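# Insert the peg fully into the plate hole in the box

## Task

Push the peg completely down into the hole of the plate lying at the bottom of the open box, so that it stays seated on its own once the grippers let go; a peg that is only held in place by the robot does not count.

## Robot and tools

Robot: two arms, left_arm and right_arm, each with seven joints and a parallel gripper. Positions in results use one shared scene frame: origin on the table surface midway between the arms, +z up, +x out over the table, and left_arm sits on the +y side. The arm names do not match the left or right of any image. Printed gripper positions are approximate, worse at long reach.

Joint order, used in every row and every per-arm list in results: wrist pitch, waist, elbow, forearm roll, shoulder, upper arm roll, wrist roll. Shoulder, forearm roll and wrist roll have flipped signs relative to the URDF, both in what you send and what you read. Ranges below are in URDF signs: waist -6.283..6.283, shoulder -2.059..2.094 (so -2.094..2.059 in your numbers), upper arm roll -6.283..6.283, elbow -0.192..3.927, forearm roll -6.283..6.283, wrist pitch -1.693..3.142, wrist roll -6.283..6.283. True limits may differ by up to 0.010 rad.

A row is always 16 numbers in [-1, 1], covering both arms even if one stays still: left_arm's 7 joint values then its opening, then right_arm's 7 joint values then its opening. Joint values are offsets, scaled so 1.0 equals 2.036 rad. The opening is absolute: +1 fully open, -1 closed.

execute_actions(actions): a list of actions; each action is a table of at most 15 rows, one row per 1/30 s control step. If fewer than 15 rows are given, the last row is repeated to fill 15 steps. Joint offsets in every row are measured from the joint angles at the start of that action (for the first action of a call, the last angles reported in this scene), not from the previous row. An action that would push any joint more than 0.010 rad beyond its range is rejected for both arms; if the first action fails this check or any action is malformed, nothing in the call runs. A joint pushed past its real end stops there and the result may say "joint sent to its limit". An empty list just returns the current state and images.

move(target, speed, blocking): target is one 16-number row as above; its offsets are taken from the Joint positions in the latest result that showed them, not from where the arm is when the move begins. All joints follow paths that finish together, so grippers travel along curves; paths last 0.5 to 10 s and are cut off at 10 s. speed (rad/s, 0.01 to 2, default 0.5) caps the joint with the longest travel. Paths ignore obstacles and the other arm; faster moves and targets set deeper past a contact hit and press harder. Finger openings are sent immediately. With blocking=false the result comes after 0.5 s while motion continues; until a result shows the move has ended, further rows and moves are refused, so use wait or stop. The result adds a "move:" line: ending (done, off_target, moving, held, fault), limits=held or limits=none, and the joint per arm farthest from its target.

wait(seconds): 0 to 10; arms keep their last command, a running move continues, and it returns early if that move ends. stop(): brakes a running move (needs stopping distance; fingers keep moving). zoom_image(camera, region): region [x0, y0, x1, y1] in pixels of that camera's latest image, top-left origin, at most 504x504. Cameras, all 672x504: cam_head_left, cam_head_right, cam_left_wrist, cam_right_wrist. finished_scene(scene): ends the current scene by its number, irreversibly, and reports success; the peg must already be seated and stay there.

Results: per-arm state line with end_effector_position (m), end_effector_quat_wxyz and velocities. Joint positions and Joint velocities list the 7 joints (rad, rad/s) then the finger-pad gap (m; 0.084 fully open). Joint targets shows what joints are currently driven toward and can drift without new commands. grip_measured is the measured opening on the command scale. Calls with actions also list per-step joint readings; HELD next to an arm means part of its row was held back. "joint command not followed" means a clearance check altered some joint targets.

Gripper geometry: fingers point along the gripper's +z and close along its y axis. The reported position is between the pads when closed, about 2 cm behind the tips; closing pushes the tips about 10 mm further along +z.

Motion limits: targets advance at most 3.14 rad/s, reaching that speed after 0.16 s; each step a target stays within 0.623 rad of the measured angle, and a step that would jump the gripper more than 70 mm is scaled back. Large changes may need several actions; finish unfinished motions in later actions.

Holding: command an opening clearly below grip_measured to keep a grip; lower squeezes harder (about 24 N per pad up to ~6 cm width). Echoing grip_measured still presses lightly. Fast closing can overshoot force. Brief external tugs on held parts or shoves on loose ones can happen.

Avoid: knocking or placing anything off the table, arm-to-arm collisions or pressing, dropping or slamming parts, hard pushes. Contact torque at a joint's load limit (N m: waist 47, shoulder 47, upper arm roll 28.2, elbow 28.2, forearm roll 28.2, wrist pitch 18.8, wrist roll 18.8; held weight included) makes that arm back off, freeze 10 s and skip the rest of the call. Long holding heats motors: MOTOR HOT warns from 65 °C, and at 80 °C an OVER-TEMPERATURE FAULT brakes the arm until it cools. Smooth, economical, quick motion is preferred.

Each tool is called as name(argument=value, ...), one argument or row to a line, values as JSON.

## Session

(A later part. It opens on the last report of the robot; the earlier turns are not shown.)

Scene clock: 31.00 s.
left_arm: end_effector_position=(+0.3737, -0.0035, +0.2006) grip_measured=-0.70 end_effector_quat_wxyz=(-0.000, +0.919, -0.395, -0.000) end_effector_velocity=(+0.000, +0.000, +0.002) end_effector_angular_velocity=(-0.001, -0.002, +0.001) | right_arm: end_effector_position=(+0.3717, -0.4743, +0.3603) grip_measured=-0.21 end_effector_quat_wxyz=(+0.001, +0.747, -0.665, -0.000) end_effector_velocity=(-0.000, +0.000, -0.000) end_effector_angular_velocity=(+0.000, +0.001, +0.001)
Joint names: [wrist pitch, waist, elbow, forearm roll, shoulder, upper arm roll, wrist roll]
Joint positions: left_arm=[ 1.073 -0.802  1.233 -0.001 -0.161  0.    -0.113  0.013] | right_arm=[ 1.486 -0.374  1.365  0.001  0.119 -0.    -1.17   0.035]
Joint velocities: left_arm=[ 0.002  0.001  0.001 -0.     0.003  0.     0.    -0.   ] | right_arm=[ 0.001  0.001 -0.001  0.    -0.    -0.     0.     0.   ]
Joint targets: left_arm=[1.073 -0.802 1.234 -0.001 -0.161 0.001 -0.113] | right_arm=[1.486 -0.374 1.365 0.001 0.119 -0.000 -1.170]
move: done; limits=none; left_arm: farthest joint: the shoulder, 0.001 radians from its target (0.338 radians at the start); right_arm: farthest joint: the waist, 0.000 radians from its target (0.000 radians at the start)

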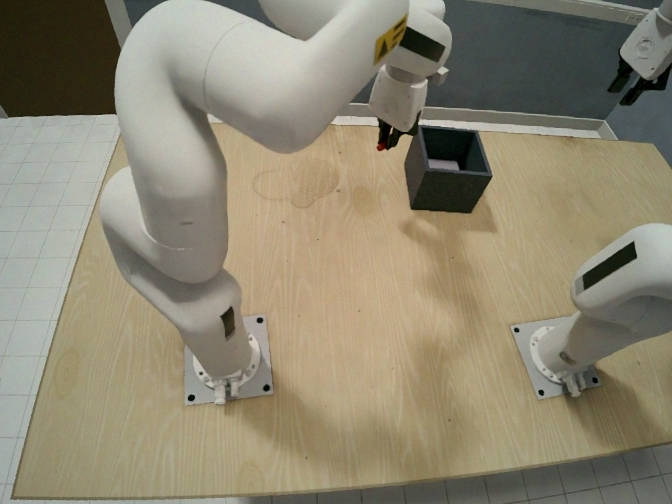

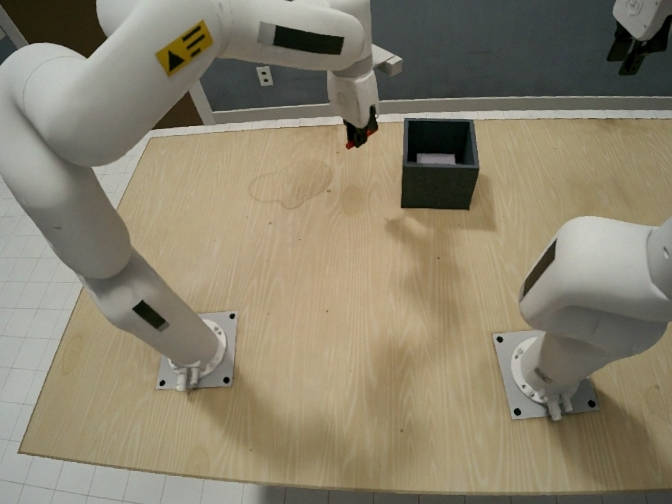

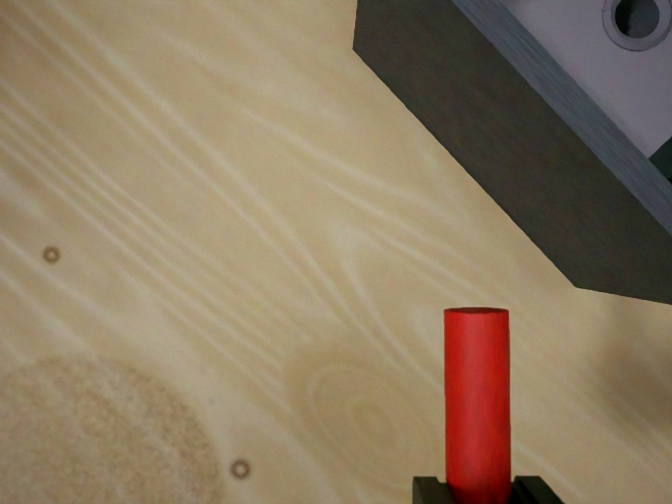

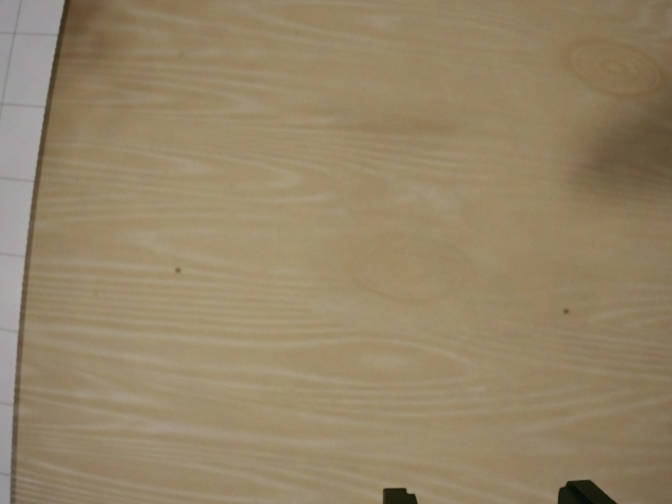

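move(
  target=[-0.62,0.087,-0.2,0.0005,-0.033,0,0.0555,-1,0.0486,0.2,0.2033,0,-0.1537,0,-0.1282,-0.2],
  speed=1.1,
)

move(
  target=[-0.6255,-0.1105,-0.2068,0,-0.0338,0,0,-1,0,0.126,0,0,0,0,0,-0.2],
  speed=1.1,
)

move(
  target=[0,0,0,0,0,0,0,-1,0,0.15,0,0,0,0,0,-0.2],
  speed=0.3,
)

Scene clock: 37.20 s.
left_arm: end_effector_position=(+0.5067, +0.0241, +0.1776) grip_measured=-0.70 end_effector_quat_wxyz=(+0.099, +0.892, -0.238, +0.371) end_effector_velocity=(-0.000, -0.000, +0.000) end_effector_angular_velocity=(-0.000, -0.001, -0.001) | right_arm: end_effector_position=(+0.4701, -0.2865, +0.3756) grip_measured=-0.21 end_effector_quat_wxyz=(+0.000, +0.794, -0.608, +0.001) end_effector_velocity=(+0.000, +0.000, -0.000) end_effector_angular_velocity=(+0.000, +0.001, -0.000)
Joint names: [wrist pitch, waist, elbow, forearm roll, shoulder, upper arm roll, wrist roll]
Joint positions: left_arm=[-0.189 -0.625  0.827  0.    -0.228  0.    -0.     0.013] | right_arm=[ 1.585  0.033  1.779  0.001 -0.193 -0.    -1.431  0.035]
Joint velocities: left_arm=[-0.002 -0.001 -0.001  0.     0.     0.    -0.001 -0.   ] | right_arm=[ 0.     0.     0.001 -0.    -0.001  0.001 -0.001 -0.   ]
Joint targets: left_arm=[-0.189 -0.625 0.826 0.000 -0.228 0.000 -0.000] | right_arm=[1.585 0.033 1.779 0.001 -0.193 -0.000 -1.431]
move: done; limits=none; left_arm: farthest joint: the elbow, 0.001 radians from its target (0.408 radians at the start); right_arm: farthest joint: the shoulder, 0.001 radians from its target (0.313 radians at the start)

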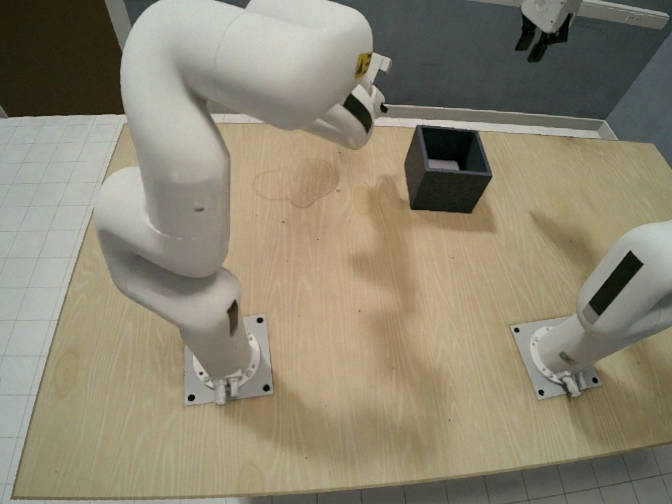

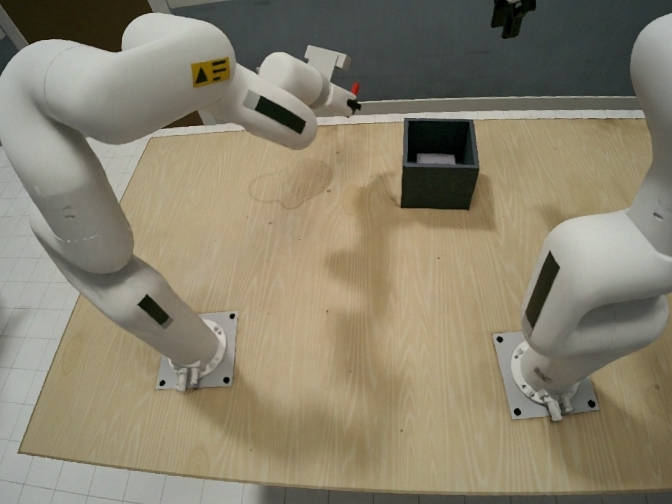

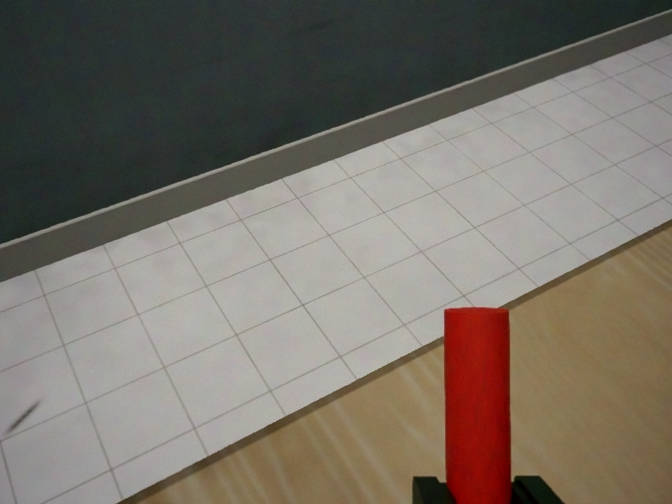

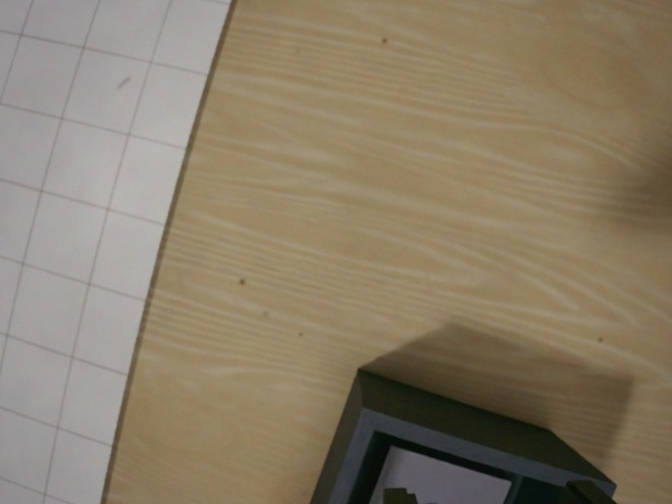

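Scene clock: 39.17 s.
left_arm: end_effector_position=(+0.3495, -0.0145, +0.2758) grip_measured=-0.70 end_effector_quat_wxyz=(+0.258, +0.658, -0.258, +0.659) end_effector_velocity=(-0.001, +0.000, -0.000) end_effector_angular_velocity=(-0.000, +0.001, -0.001) | right_arm: end_effector_position=(+0.4368, -0.1565, +0.3756) grip_measured=-0.21 end_effector_quat_wxyz=(+0.000, +0.865, -0.502, +0.001) end_effector_velocity=(-0.000, +0.001, +0.000) end_effector_angular_velocity=(+0.000, -0.001, +0.001)
Joint names: [wrist pitch, waist, elbow, forearm roll, shoulder, upper arm roll, wrist roll]
Joint positions: left_arm=[-1.462 -0.85   0.406  0.    -0.297  0.    -0.     0.013] | right_arm=[ 1.585  0.289  1.779  0.001 -0.193 -0.    -1.431  0.035]
Joint velocities: left_arm=[-0.002 -0.    -0.002  0.    -0.001 -0.     0.    -0.   ] | right_arm=[-0.001  0.001  0.    -0.    -0.     0.    -0.001  0.   ]
Joint targets: left_arm=[-1.462 -0.850 0.406 0.000 -0.297 0.000 -0.000] | right_arm=[1.585 0.290 1.779 0.001 -0.193 -0.000 -1.431]
move: done; limits=none; left_arm: farthest joint: the waist, 0.000 radians from its target (0.225 radians at the start); right_arm: farthest joint: the waist, 0.000 radians from its target (0.256 radians at the start)

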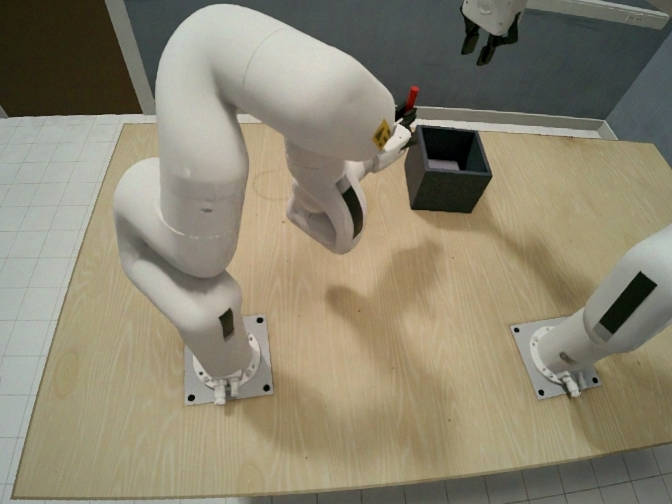

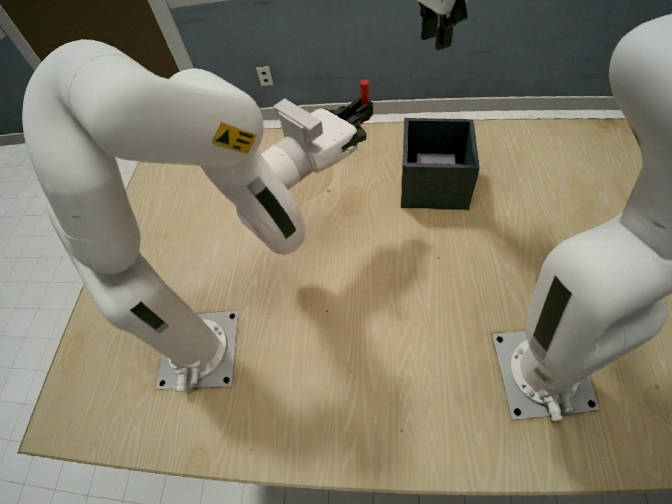

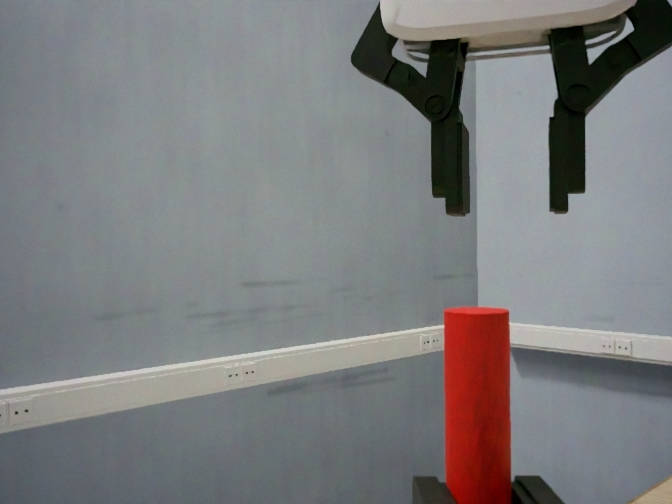

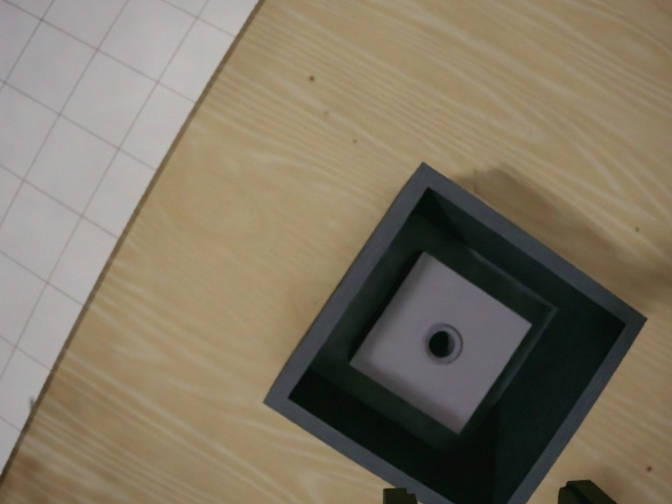

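Scene clock: 40.77 s.
left_arm: end_effector_position=(+0.3495, -0.0145, +0.2758) grip_measured=-0.70 end_effector_quat_wxyz=(+0.258, +0.658, -0.258, +0.659) end_effector_velocity=(-0.000, -0.000, +0.000) end_effector_angular_velocity=(-0.000, -0.000, -0.001) | right_arm: end_effector_position=(+0.3561, -0.0190, +0.3756) grip_measured=-0.21 end_effector_quat_wxyz=(+0.000, +0.931, -0.365, +0.001) end_effector_velocity=(-0.002, +0.002, -0.000) end_effector_angular_velocity=(+0.000, +0.001, +0.004)
Joint names: [wrist pitch, waist, elbow, forearm roll, shoulder, upper arm roll, wrist roll]
Joint positions: left_arm=[-1.462 -0.85   0.406  0.    -0.297  0.    -0.     0.013] | right_arm=[ 1.585  0.594  1.779  0.001 -0.193 -0.    -1.431  0.035]
Joint velocities: left_arm=[ 0.001 -0.     0.    -0.001  0.    -0.     0.    -0.   ] | right_arm=[ 0.     0.003 -0.001 -0.001  0.     0.001 -0.001 -0.   ]
Joint targets: left_arm=[-1.462 -0.850 0.406 0.000 -0.297 0.000 -0.000] | right_arm=[1.585 0.595 1.779 0.001 -0.193 -0.000 -1.431]
move: done; limits=none; left_arm: farthest joint: the waist, 0.000 radians from its target (0.000 radians at the start); right_arm: farthest joint: the waist, 0.000 radians from its target (0.305 radians at the start)

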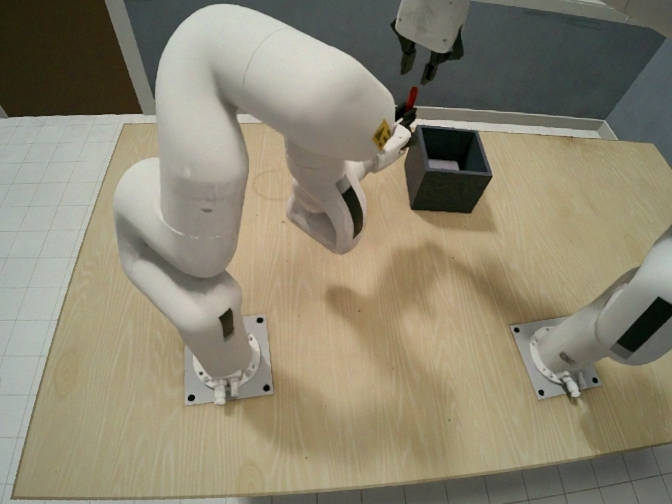

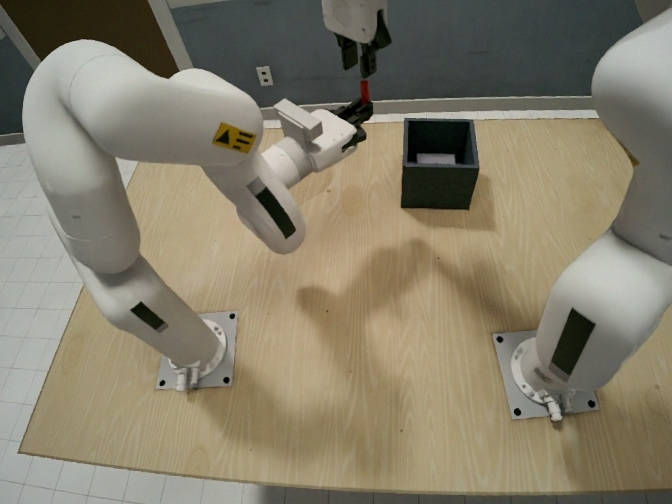

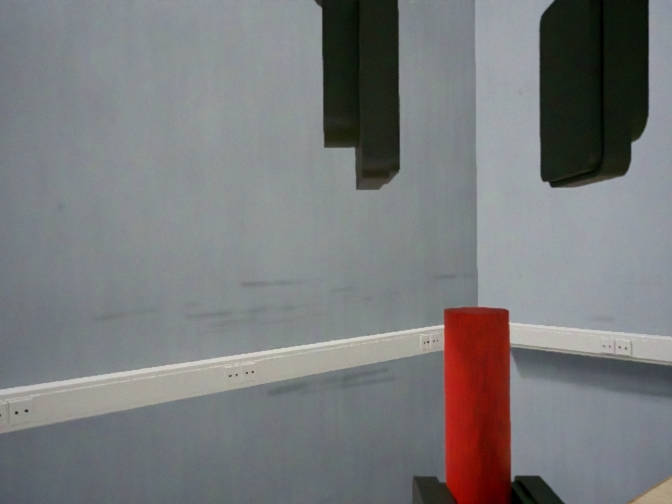

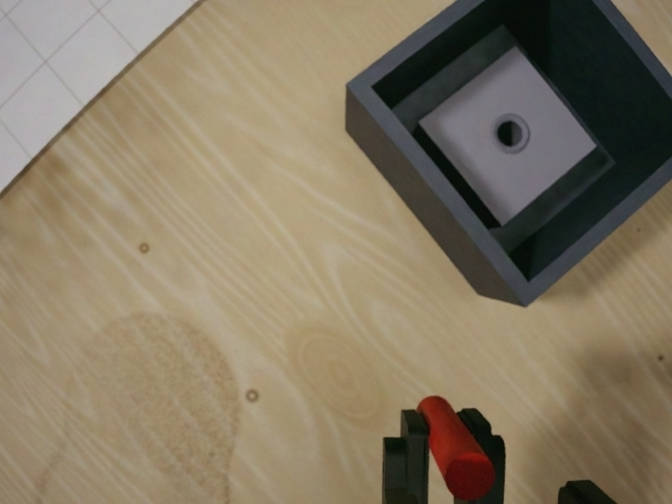

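move(
  target=[0,0,0,0,0,0,0,-1,-0.073,0,-0.086,0,0.013,0,0,-0.2],
  speed=0.15,
)

move(
  target=[0,0,0,0,0,0,0,-1,0,0,0,0,0,0,0,-1],
)

Scene clock: 45.97 s.
left_arm: end_effector_position=(+0.3495, -0.0145, +0.2758) grip_measured=-0.70 end_effector_quat_wxyz=(+0.258, +0.658, -0.258, +0.659) end_effector_velocity=(+0.000, +0.000, +0.001) end_effector_angular_velocity=(-0.003, +0.001, +0.000) | right_arm: end_effector_position=(+0.3570, -0.0182, +0.3271) grip_measured=-0.21 end_effector_quat_wxyz=(-0.000, +0.931, -0.365, +0.001) end_effector_velocity=(-0.001, +0.001, -0.001) end_effector_angular_velocity=(+0.000, -0.000, +0.001)
Joint names: [wrist pitch, waist, elbow, forearm roll, shoulder, upper arm roll, wrist roll]
Joint positions: left_arm=[-1.462 -0.85   0.406  0.    -0.297  0.    -0.     0.013] | right_arm=[ 1.437  0.594  1.604  0.001 -0.167 -0.    -1.431  0.035]
Joint velocities: left_arm=[-0.     0.     0.    -0.     0.001  0.     0.003 -0.   ] | right_arm=[-0.003  0.002 -0.003 -0.     0.    -0.    -0.     0.   ]
Joint targets: left_arm=[-1.462 -0.850 0.406 0.000 -0.297 0.000 -0.000] | right_arm=[1.436 0.594 1.604 0.001 -0.167 -0.000 -1.431]
move: done; limits=none; left_arm: farthest joint: the waist, 0.000 radians from its target (0.000 radians at the start); right_arm: farthest joint: the waist, 0.000 radians from its target (0.001 radians at the start)

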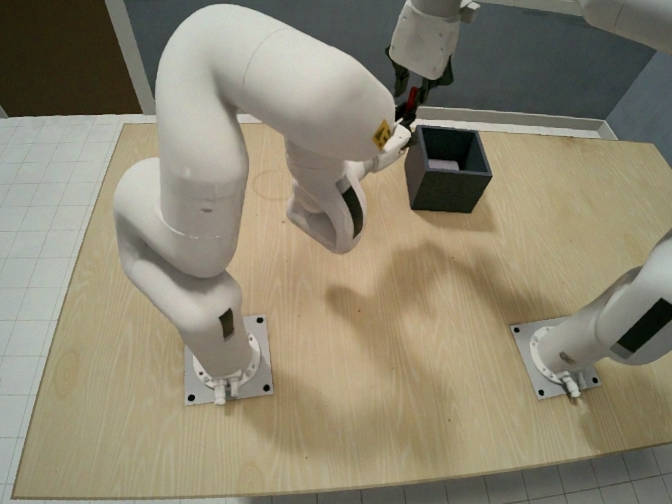

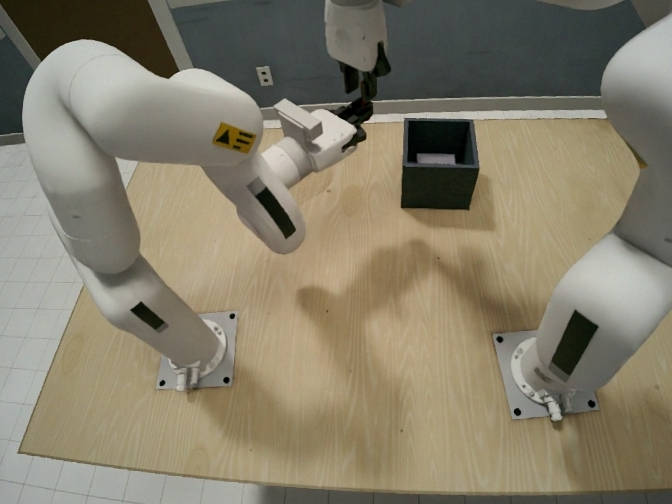

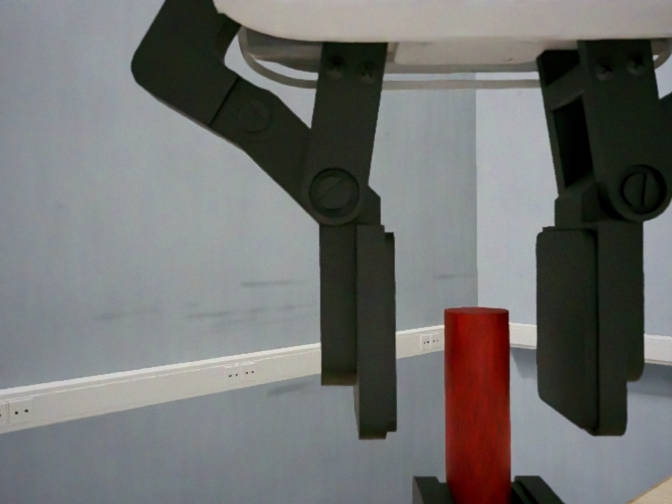

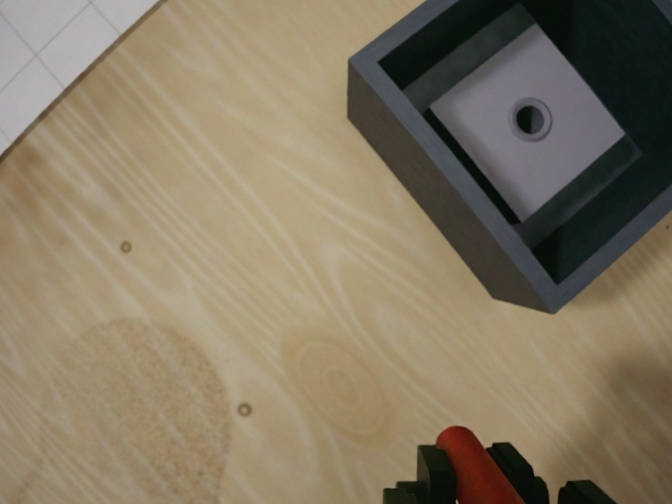

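Scene clock: 46.47 s.
left_arm: end_effector_position=(+0.3502, -0.0137, +0.2756) grip_measured=-0.70 end_effector_quat_wxyz=(+0.257, +0.659, -0.257, +0.659) end_effector_velocity=(-0.001, -0.001, -0.001) end_effector_angular_velocity=(+0.002, +0.001, -0.001) | right_arm: end_effector_position=(+0.3568, -0.0185, +0.3270) grip_measured=-0.70 end_effector_quat_wxyz=(+0.000, +0.931, -0.365, +0.001) end_effector_velocity=(-0.000, +0.000, -0.001) end_effector_angular_velocity=(-0.001, +0.002, +0.000)
Joint names: [wrist pitch, waist, elbow, forearm roll, shoulder, upper arm roll, wrist roll]
Joint positions: left_arm=[-1.462 -0.849  0.406  0.001 -0.297  0.002  0.     0.013] | right_arm=[ 1.437  0.594  1.604  0.001 -0.167 -0.001 -1.431  0.013]
Joint velocities: left_arm=[ 0.    -0.001 -0.     0.001 -0.002 -0.001 -0.001  0.   ] | right_arm=[ 0.    -0.    -0.    -0.    -0.002  0.     0.     0.   ]
Joint targets: left_arm=[-1.462 -0.850 0.406 0.000 -0.297 0.000 -0.000] | right_arm=[1.437 0.594 1.604 0.001 -0.167 -0.000 -1.431]
move: done; limits=none; left_arm: farthest joint: the upper arm roll, 0.002 radians from its target (0.000 radians at the start); right_arm: farthest joint: the upper arm roll, 0.001 radians from its target (0.000 radians at the start)

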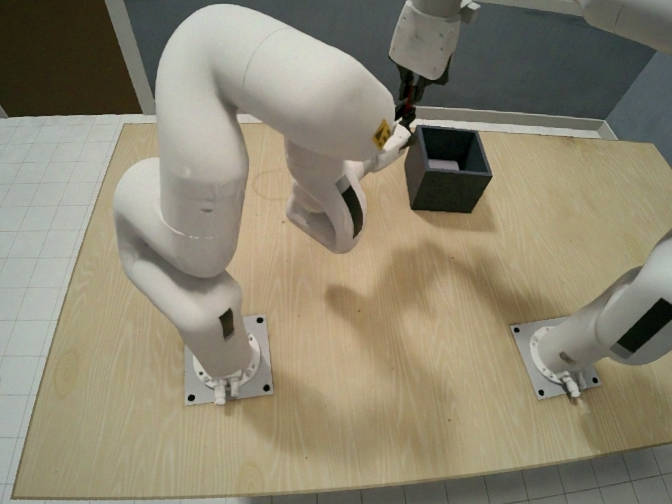

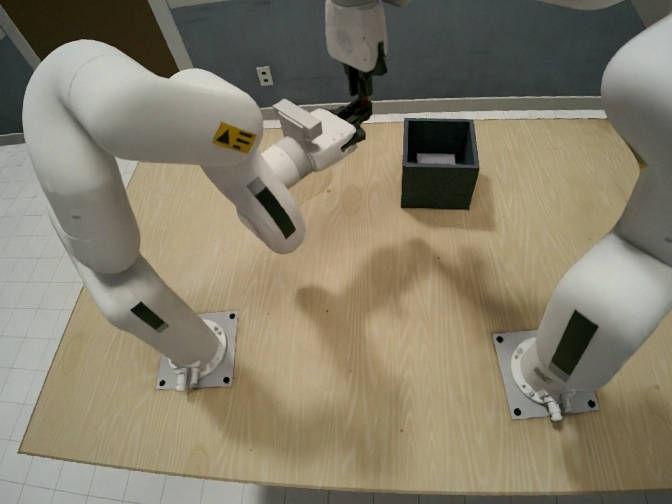

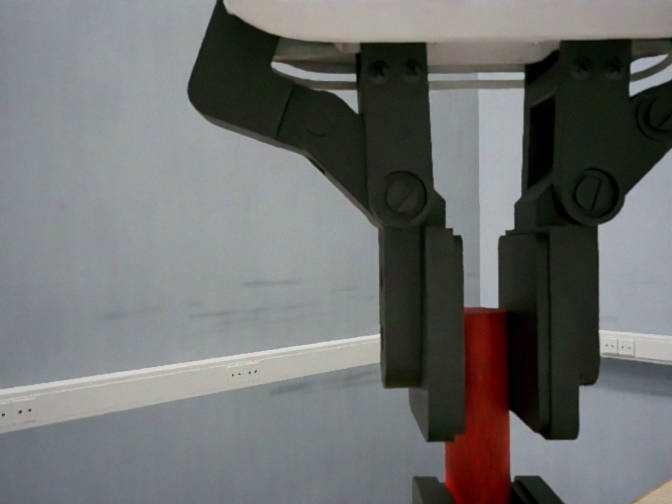

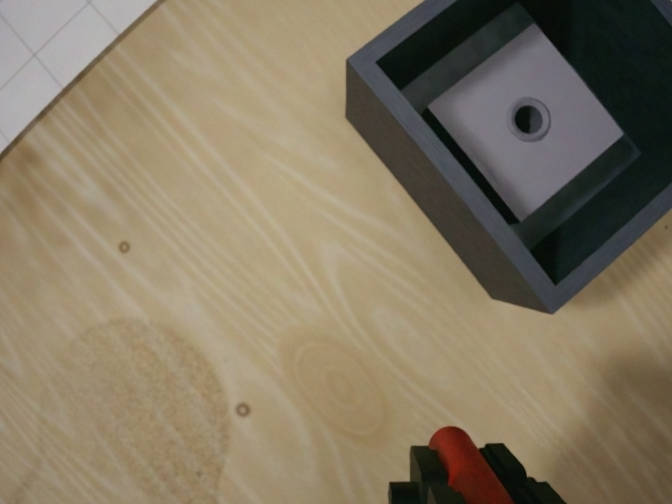

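move(
  target=[0,0,0,0,0,0,0,0.2,0,0,0,0,0,0,0,-1],
)

move(
  target=[0,0,0,0,0,0,0,0.2,0,-0.1513,0,0,0,0,0.1513,-1],
  speed=0.3,
)

move(
  target=[0,0.1,0,0,0,0,0,0.2,-0.2579,0,-0.2749,0,0.017,0,0,-1],
  speed=0.4,
)

Scene clock: 51.33 s.
left_arm: end_effector_position=(+0.3500, -0.0139, +0.2757) grip_measured=+0.19 end_effector_quat_wxyz=(+0.257, +0.659, -0.257, +0.659) end_effector_velocity=(+0.001, +0.001, -0.000) end_effector_angular_velocity=(+0.000, +0.001, +0.003) | right_arm: end_effector_position=(+0.3568, -0.0185, +0.3270) grip_measured=-0.70 end_effector_quat_wxyz=(+0.000, +0.931, -0.365, +0.001) end_effector_velocity=(+0.000, -0.001, -0.000) end_effector_angular_velocity=(-0.001, +0.000, -0.002)
Joint names: [wrist pitch, waist, elbow, forearm roll, shoulder, upper arm roll, wrist roll]
Joint positions: left_arm=[-1.462 -0.849  0.406  0.001 -0.297  0.001  0.     0.052] | right_arm=[ 1.437  0.594  1.604  0.001 -0.167 -0.001 -1.431  0.013]
Joint velocities: left_arm=[-0.     0.001 -0.     0.001 -0.001  0.001  0.001  0.   ] | right_arm=[ 0.    -0.001 -0.     0.    -0.    -0.    -0.001 -0.   ]
Joint targets: left_arm=[-1.462 -0.849 0.406 0.001 -0.297 0.002 0.000] | right_arm=[1.437 0.594 1.604 0.001 -0.167 -0.001 -1.431]
move: done; limits=none; left_arm: farthest joint: the upper arm roll, 0.001 radians from its target (0.001 radians at the start); right_arm: farthest joint: the waist, 0.000 radians from its target (0.000 radians at the start)

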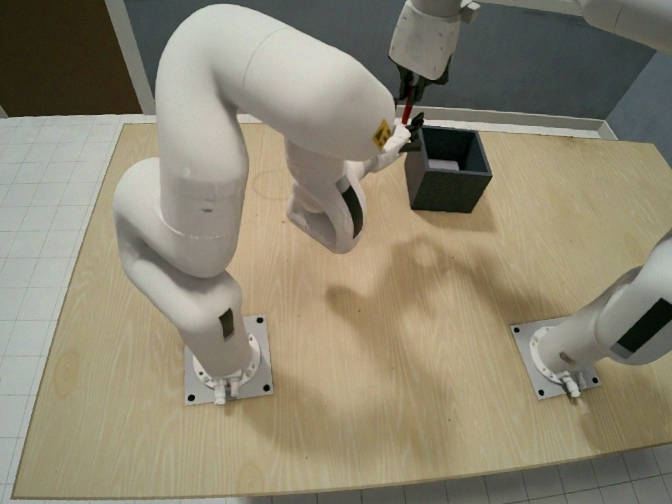

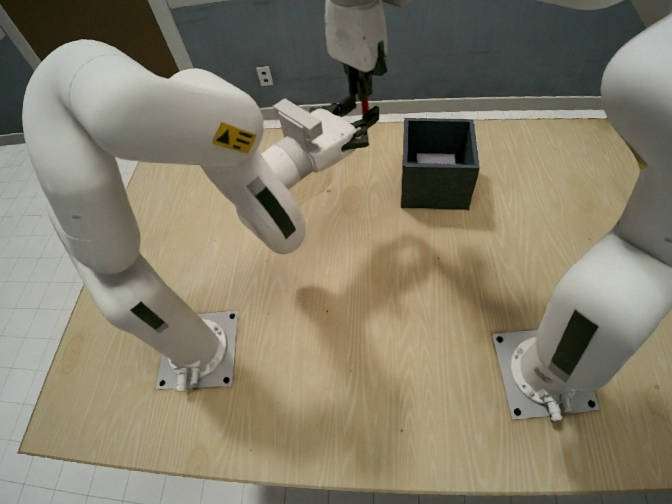

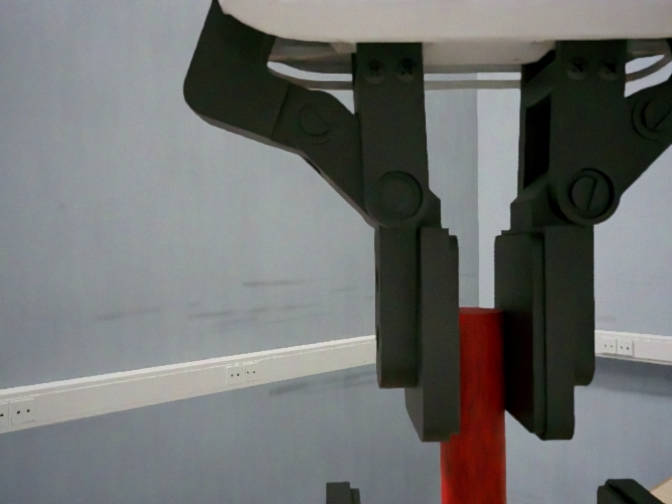

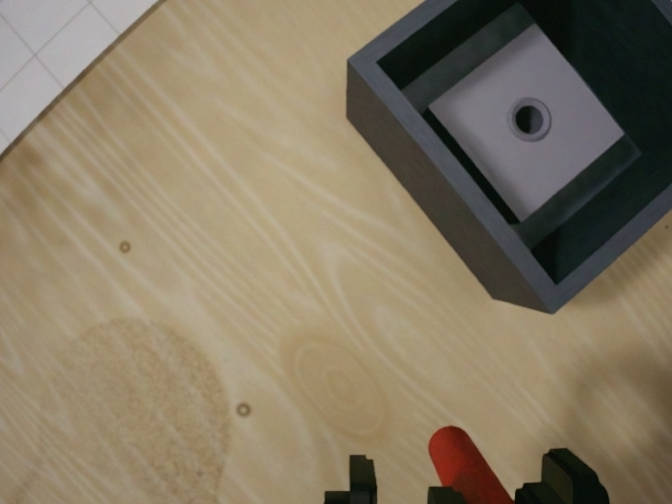

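Scene clock: 52.93 s.
left_arm: end_effector_position=(+0.3500, -0.0139, +0.2757) grip_measured=+0.19 end_effector_quat_wxyz=(+0.257, +0.659, -0.257, +0.659) end_effector_velocity=(-0.000, -0.000, +0.000) end_effector_angular_velocity=(-0.000, -0.001, -0.000) | right_arm: end_effector_position=(+0.4382, -0.1575, +0.3270) grip_measured=-0.70 end_effector_quat_wxyz=(+0.000, +0.931, -0.365, +0.000) end_effector_velocity=(+0.000, -0.003, -0.000) end_effector_angular_velocity=(-0.002, +0.003, -0.004)
Joint names: [wrist pitch, waist, elbow, forearm roll, shoulder, upper arm roll, wrist roll]
Joint positions: left_arm=[-1.462 -0.849  0.406  0.001 -0.297  0.001  0.     0.052] | right_arm=[ 1.437  0.287  1.604  0.001 -0.167 -0.    -1.123  0.013]
Joint velocities: left_arm=[-0.     0.    -0.    -0.     0.001  0.    -0.    -0.   ] | right_arm=[ 0.003 -0.004  0.     0.    -0.001 -0.001  0.001 -0.   ]
Joint targets: left_arm=[-1.462 -0.849 0.406 0.001 -0.297 0.001 0.000] | right_arm=[1.437 0.286 1.604 0.001 -0.167 -0.001 -1.123]
move: done; limits=none; left_arm: farthest joint: the waist, 0.000 radians from its target (0.000 radians at the start); right_arm: farthest joint: the waist, 0.001 radians from its target (0.308 radians at the start)

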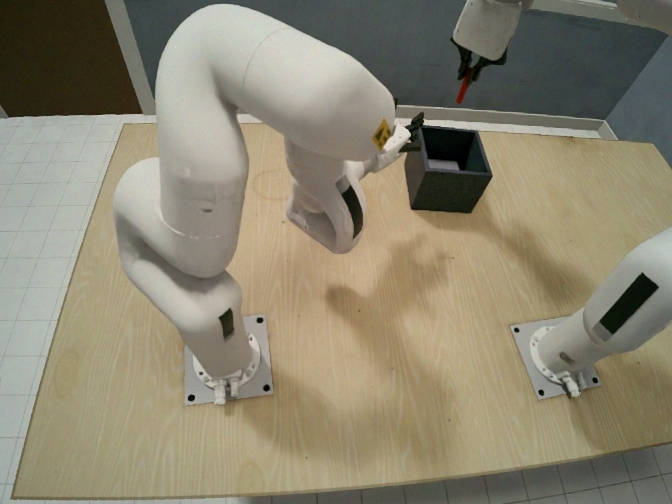

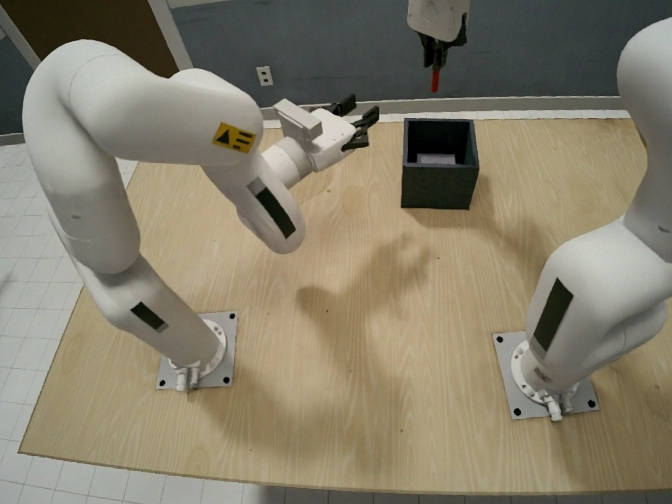

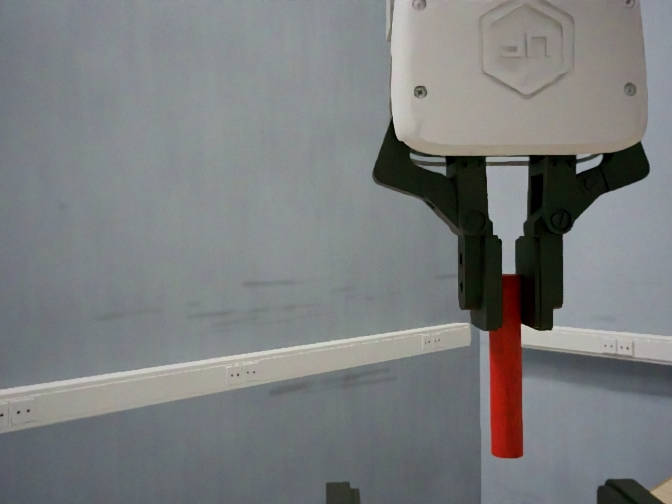

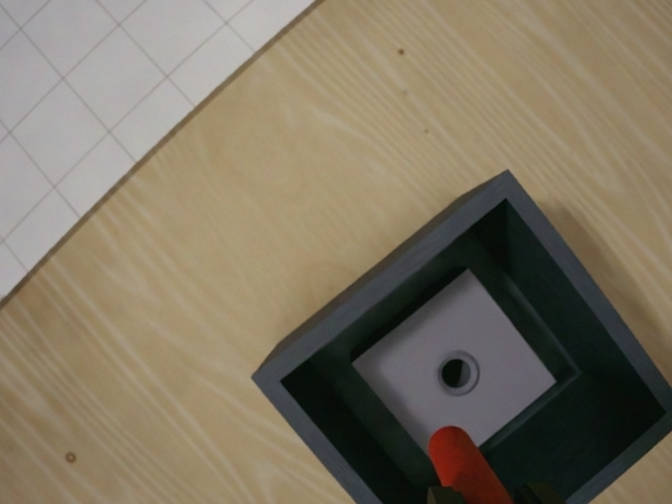

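Scene clock: 54.97 s.
left_arm: end_effector_position=(+0.4111, +0.0676, +0.2757) grip_measured=+0.19 end_effector_quat_wxyz=(+0.189, +0.682, -0.189, +0.681) end_effector_velocity=(+0.000, +0.000, +0.000) end_effector_angular_velocity=(-0.000, -0.000, +0.001) | right_arm: end_effector_position=(+0.3999, -0.1725, +0.1509) grip_measured=-0.70 end_effector_quat_wxyz=(+0.000, +0.931, -0.364, +0.000) end_effector_velocity=(-0.001, -0.000, -0.001) end_effector_angular_velocity=(-0.001, +0.003, +0.000)
Joint names: [wrist pitch, waist, elbow, forearm roll, shoulder, upper arm roll, wrist roll]
Joint positions: left_arm=[-1.462 -0.646  0.406  0.001 -0.297  0.001  0.     0.052] | right_arm=[ 0.912  0.287  1.045  0.001 -0.132 -0.    -1.123  0.013]
Joint velocities: left_arm=[ 0.001  0.001  0.     0.     0.001  0.    -0.     0.   ] | right_arm=[ 0.     0.    -0.003 -0.    -0.001 -0.     0.    -0.   ]
Joint targets: left_arm=[-1.462 -0.646 0.406 0.001 -0.297 0.001 0.000] | right_arm=[0.912 0.287 1.044 0.001 -0.132 -0.000 -1.123]
move: done; limits=none; left_arm: farthest joint: the waist, 0.001 radians from its target (0.204 radians at the start); right_arm: farthest joint: the waist, 0.000 radians from its target (0.000 radians at the start)

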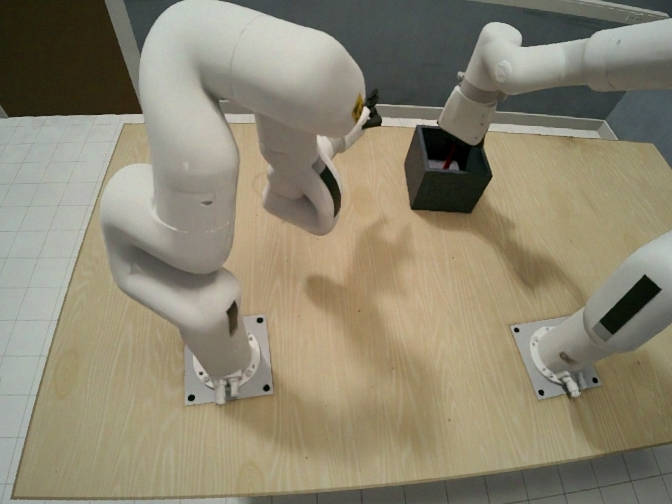

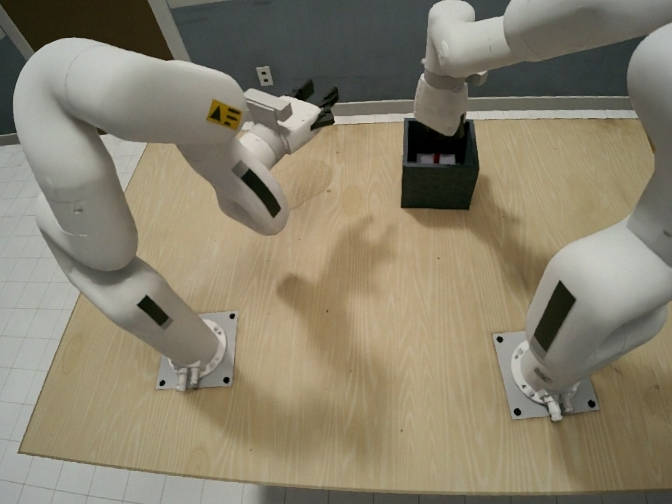

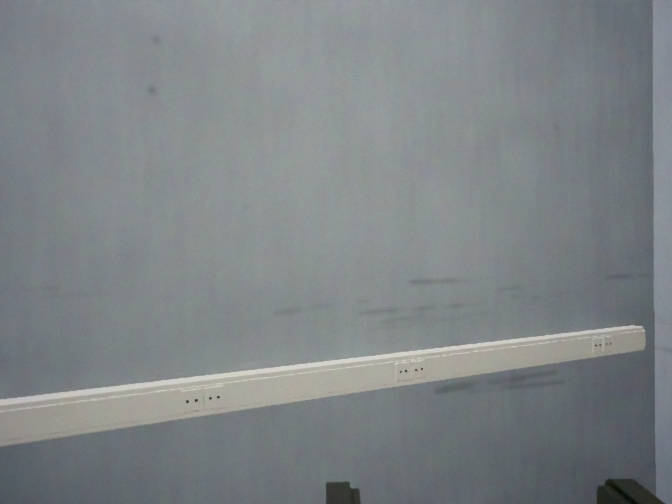

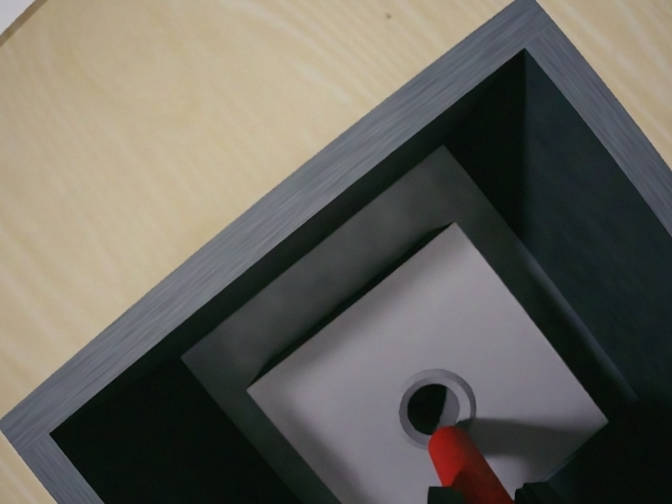

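move(
  target=[0,0,0,0,0,0,0,0.2,-0.0157,-0.004,-0.0028,0,-0.0128,0,0.004,-1],
  speed=0.05,
)

zoom_image(
  camera="cam_right_wrist",
  region=[360,350,540,504],
)

Scene clock: 59.73 s.
left_arm: end_effector_position=(+0.4111, +0.0676, +0.2757) grip_measured=+0.19 end_effector_quat_wxyz=(+0.189, +0.682, -0.189, +0.681) end_effector_velocity=(-0.000, -0.001, -0.001) end_effector_angular_velocity=(+0.001, +0.001, -0.001) | right_arm: end_effector_position=(+0.4039, -0.1752, +0.1390) grip_measured=-0.70 end_effector_quat_wxyz=(-0.000, +0.931, -0.364, +0.001) end_effector_velocity=(+0.001, +0.000, -0.000) end_effector_angular_velocity=(+0.001, -0.003, +0.001)
Joint names: [wrist pitch, waist, elbow, forearm roll, shoulder, upper arm roll, wrist roll]
Joint positions: left_arm=[-1.462 -0.646  0.406  0.001 -0.297  0.001  0.     0.052] | right_arm=[ 0.881  0.279  1.04   0.001 -0.157 -0.    -1.115  0.013]
Joint velocities: left_arm=[ 0.    -0.001 -0.     0.    -0.001 -0.    -0.001  0.   ] | right_arm=[-0.004 -0.001 -0.     0.001 -0.     0.     0.001  0.   ]
Joint targets: left_arm=[-1.462 -0.646 0.406 0.001 -0.297 0.001 0.000] | right_arm=[0.880 0.279 1.039 0.001 -0.158 -0.000 -1.115]
move: done; limits=none; left_arm: farthest joint: the waist, 0.000 radians from its target (0.000 radians at the start); right_arm: farthest joint: the shoulder, 0.001 radians from its target (0.026 radians at the start)

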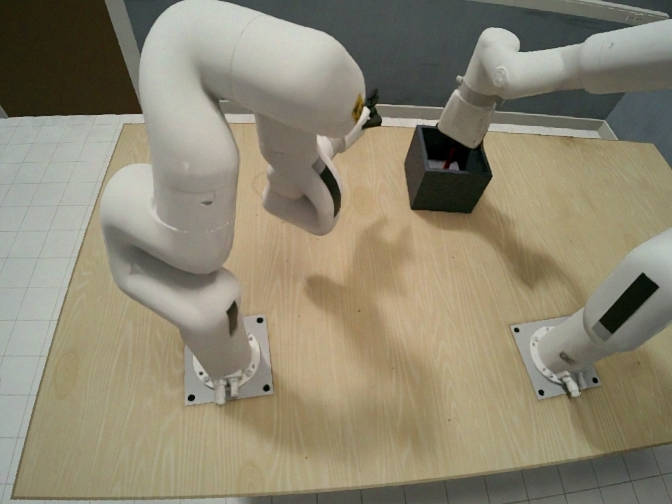

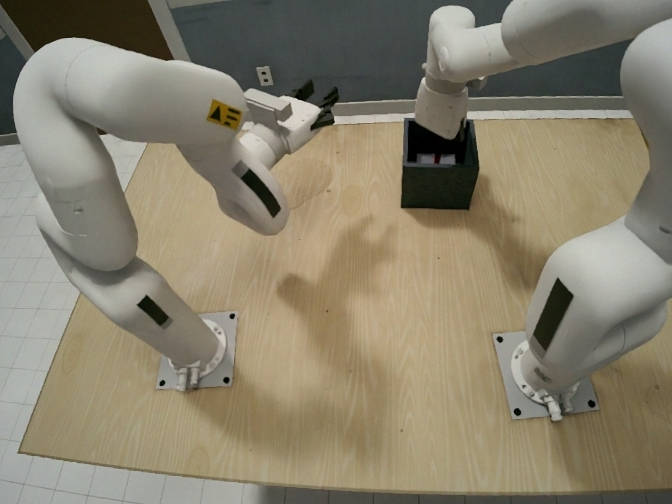

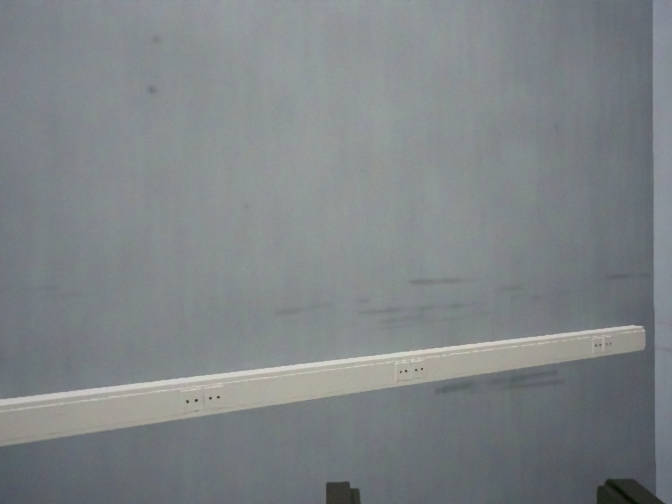

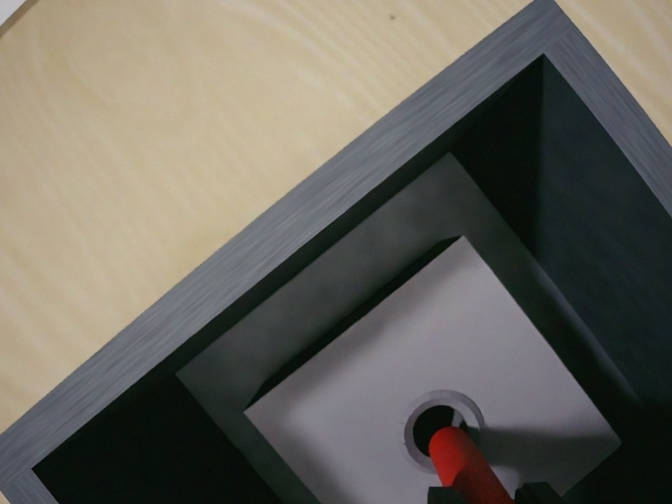

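Region (360, 350, 540, 504) of cam_right_wrist's 672x504 image, scaled by 2.800, with more detail than that image has; it fills the top 431 rows of this view, and the rest is white.

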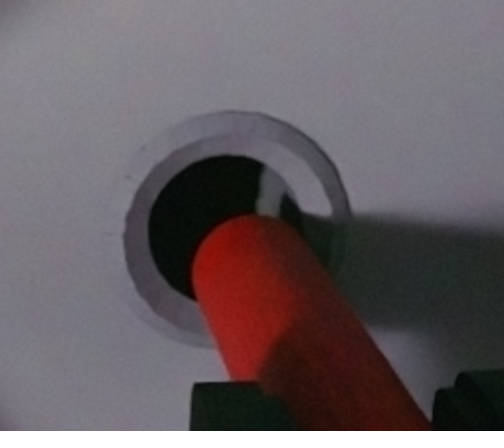

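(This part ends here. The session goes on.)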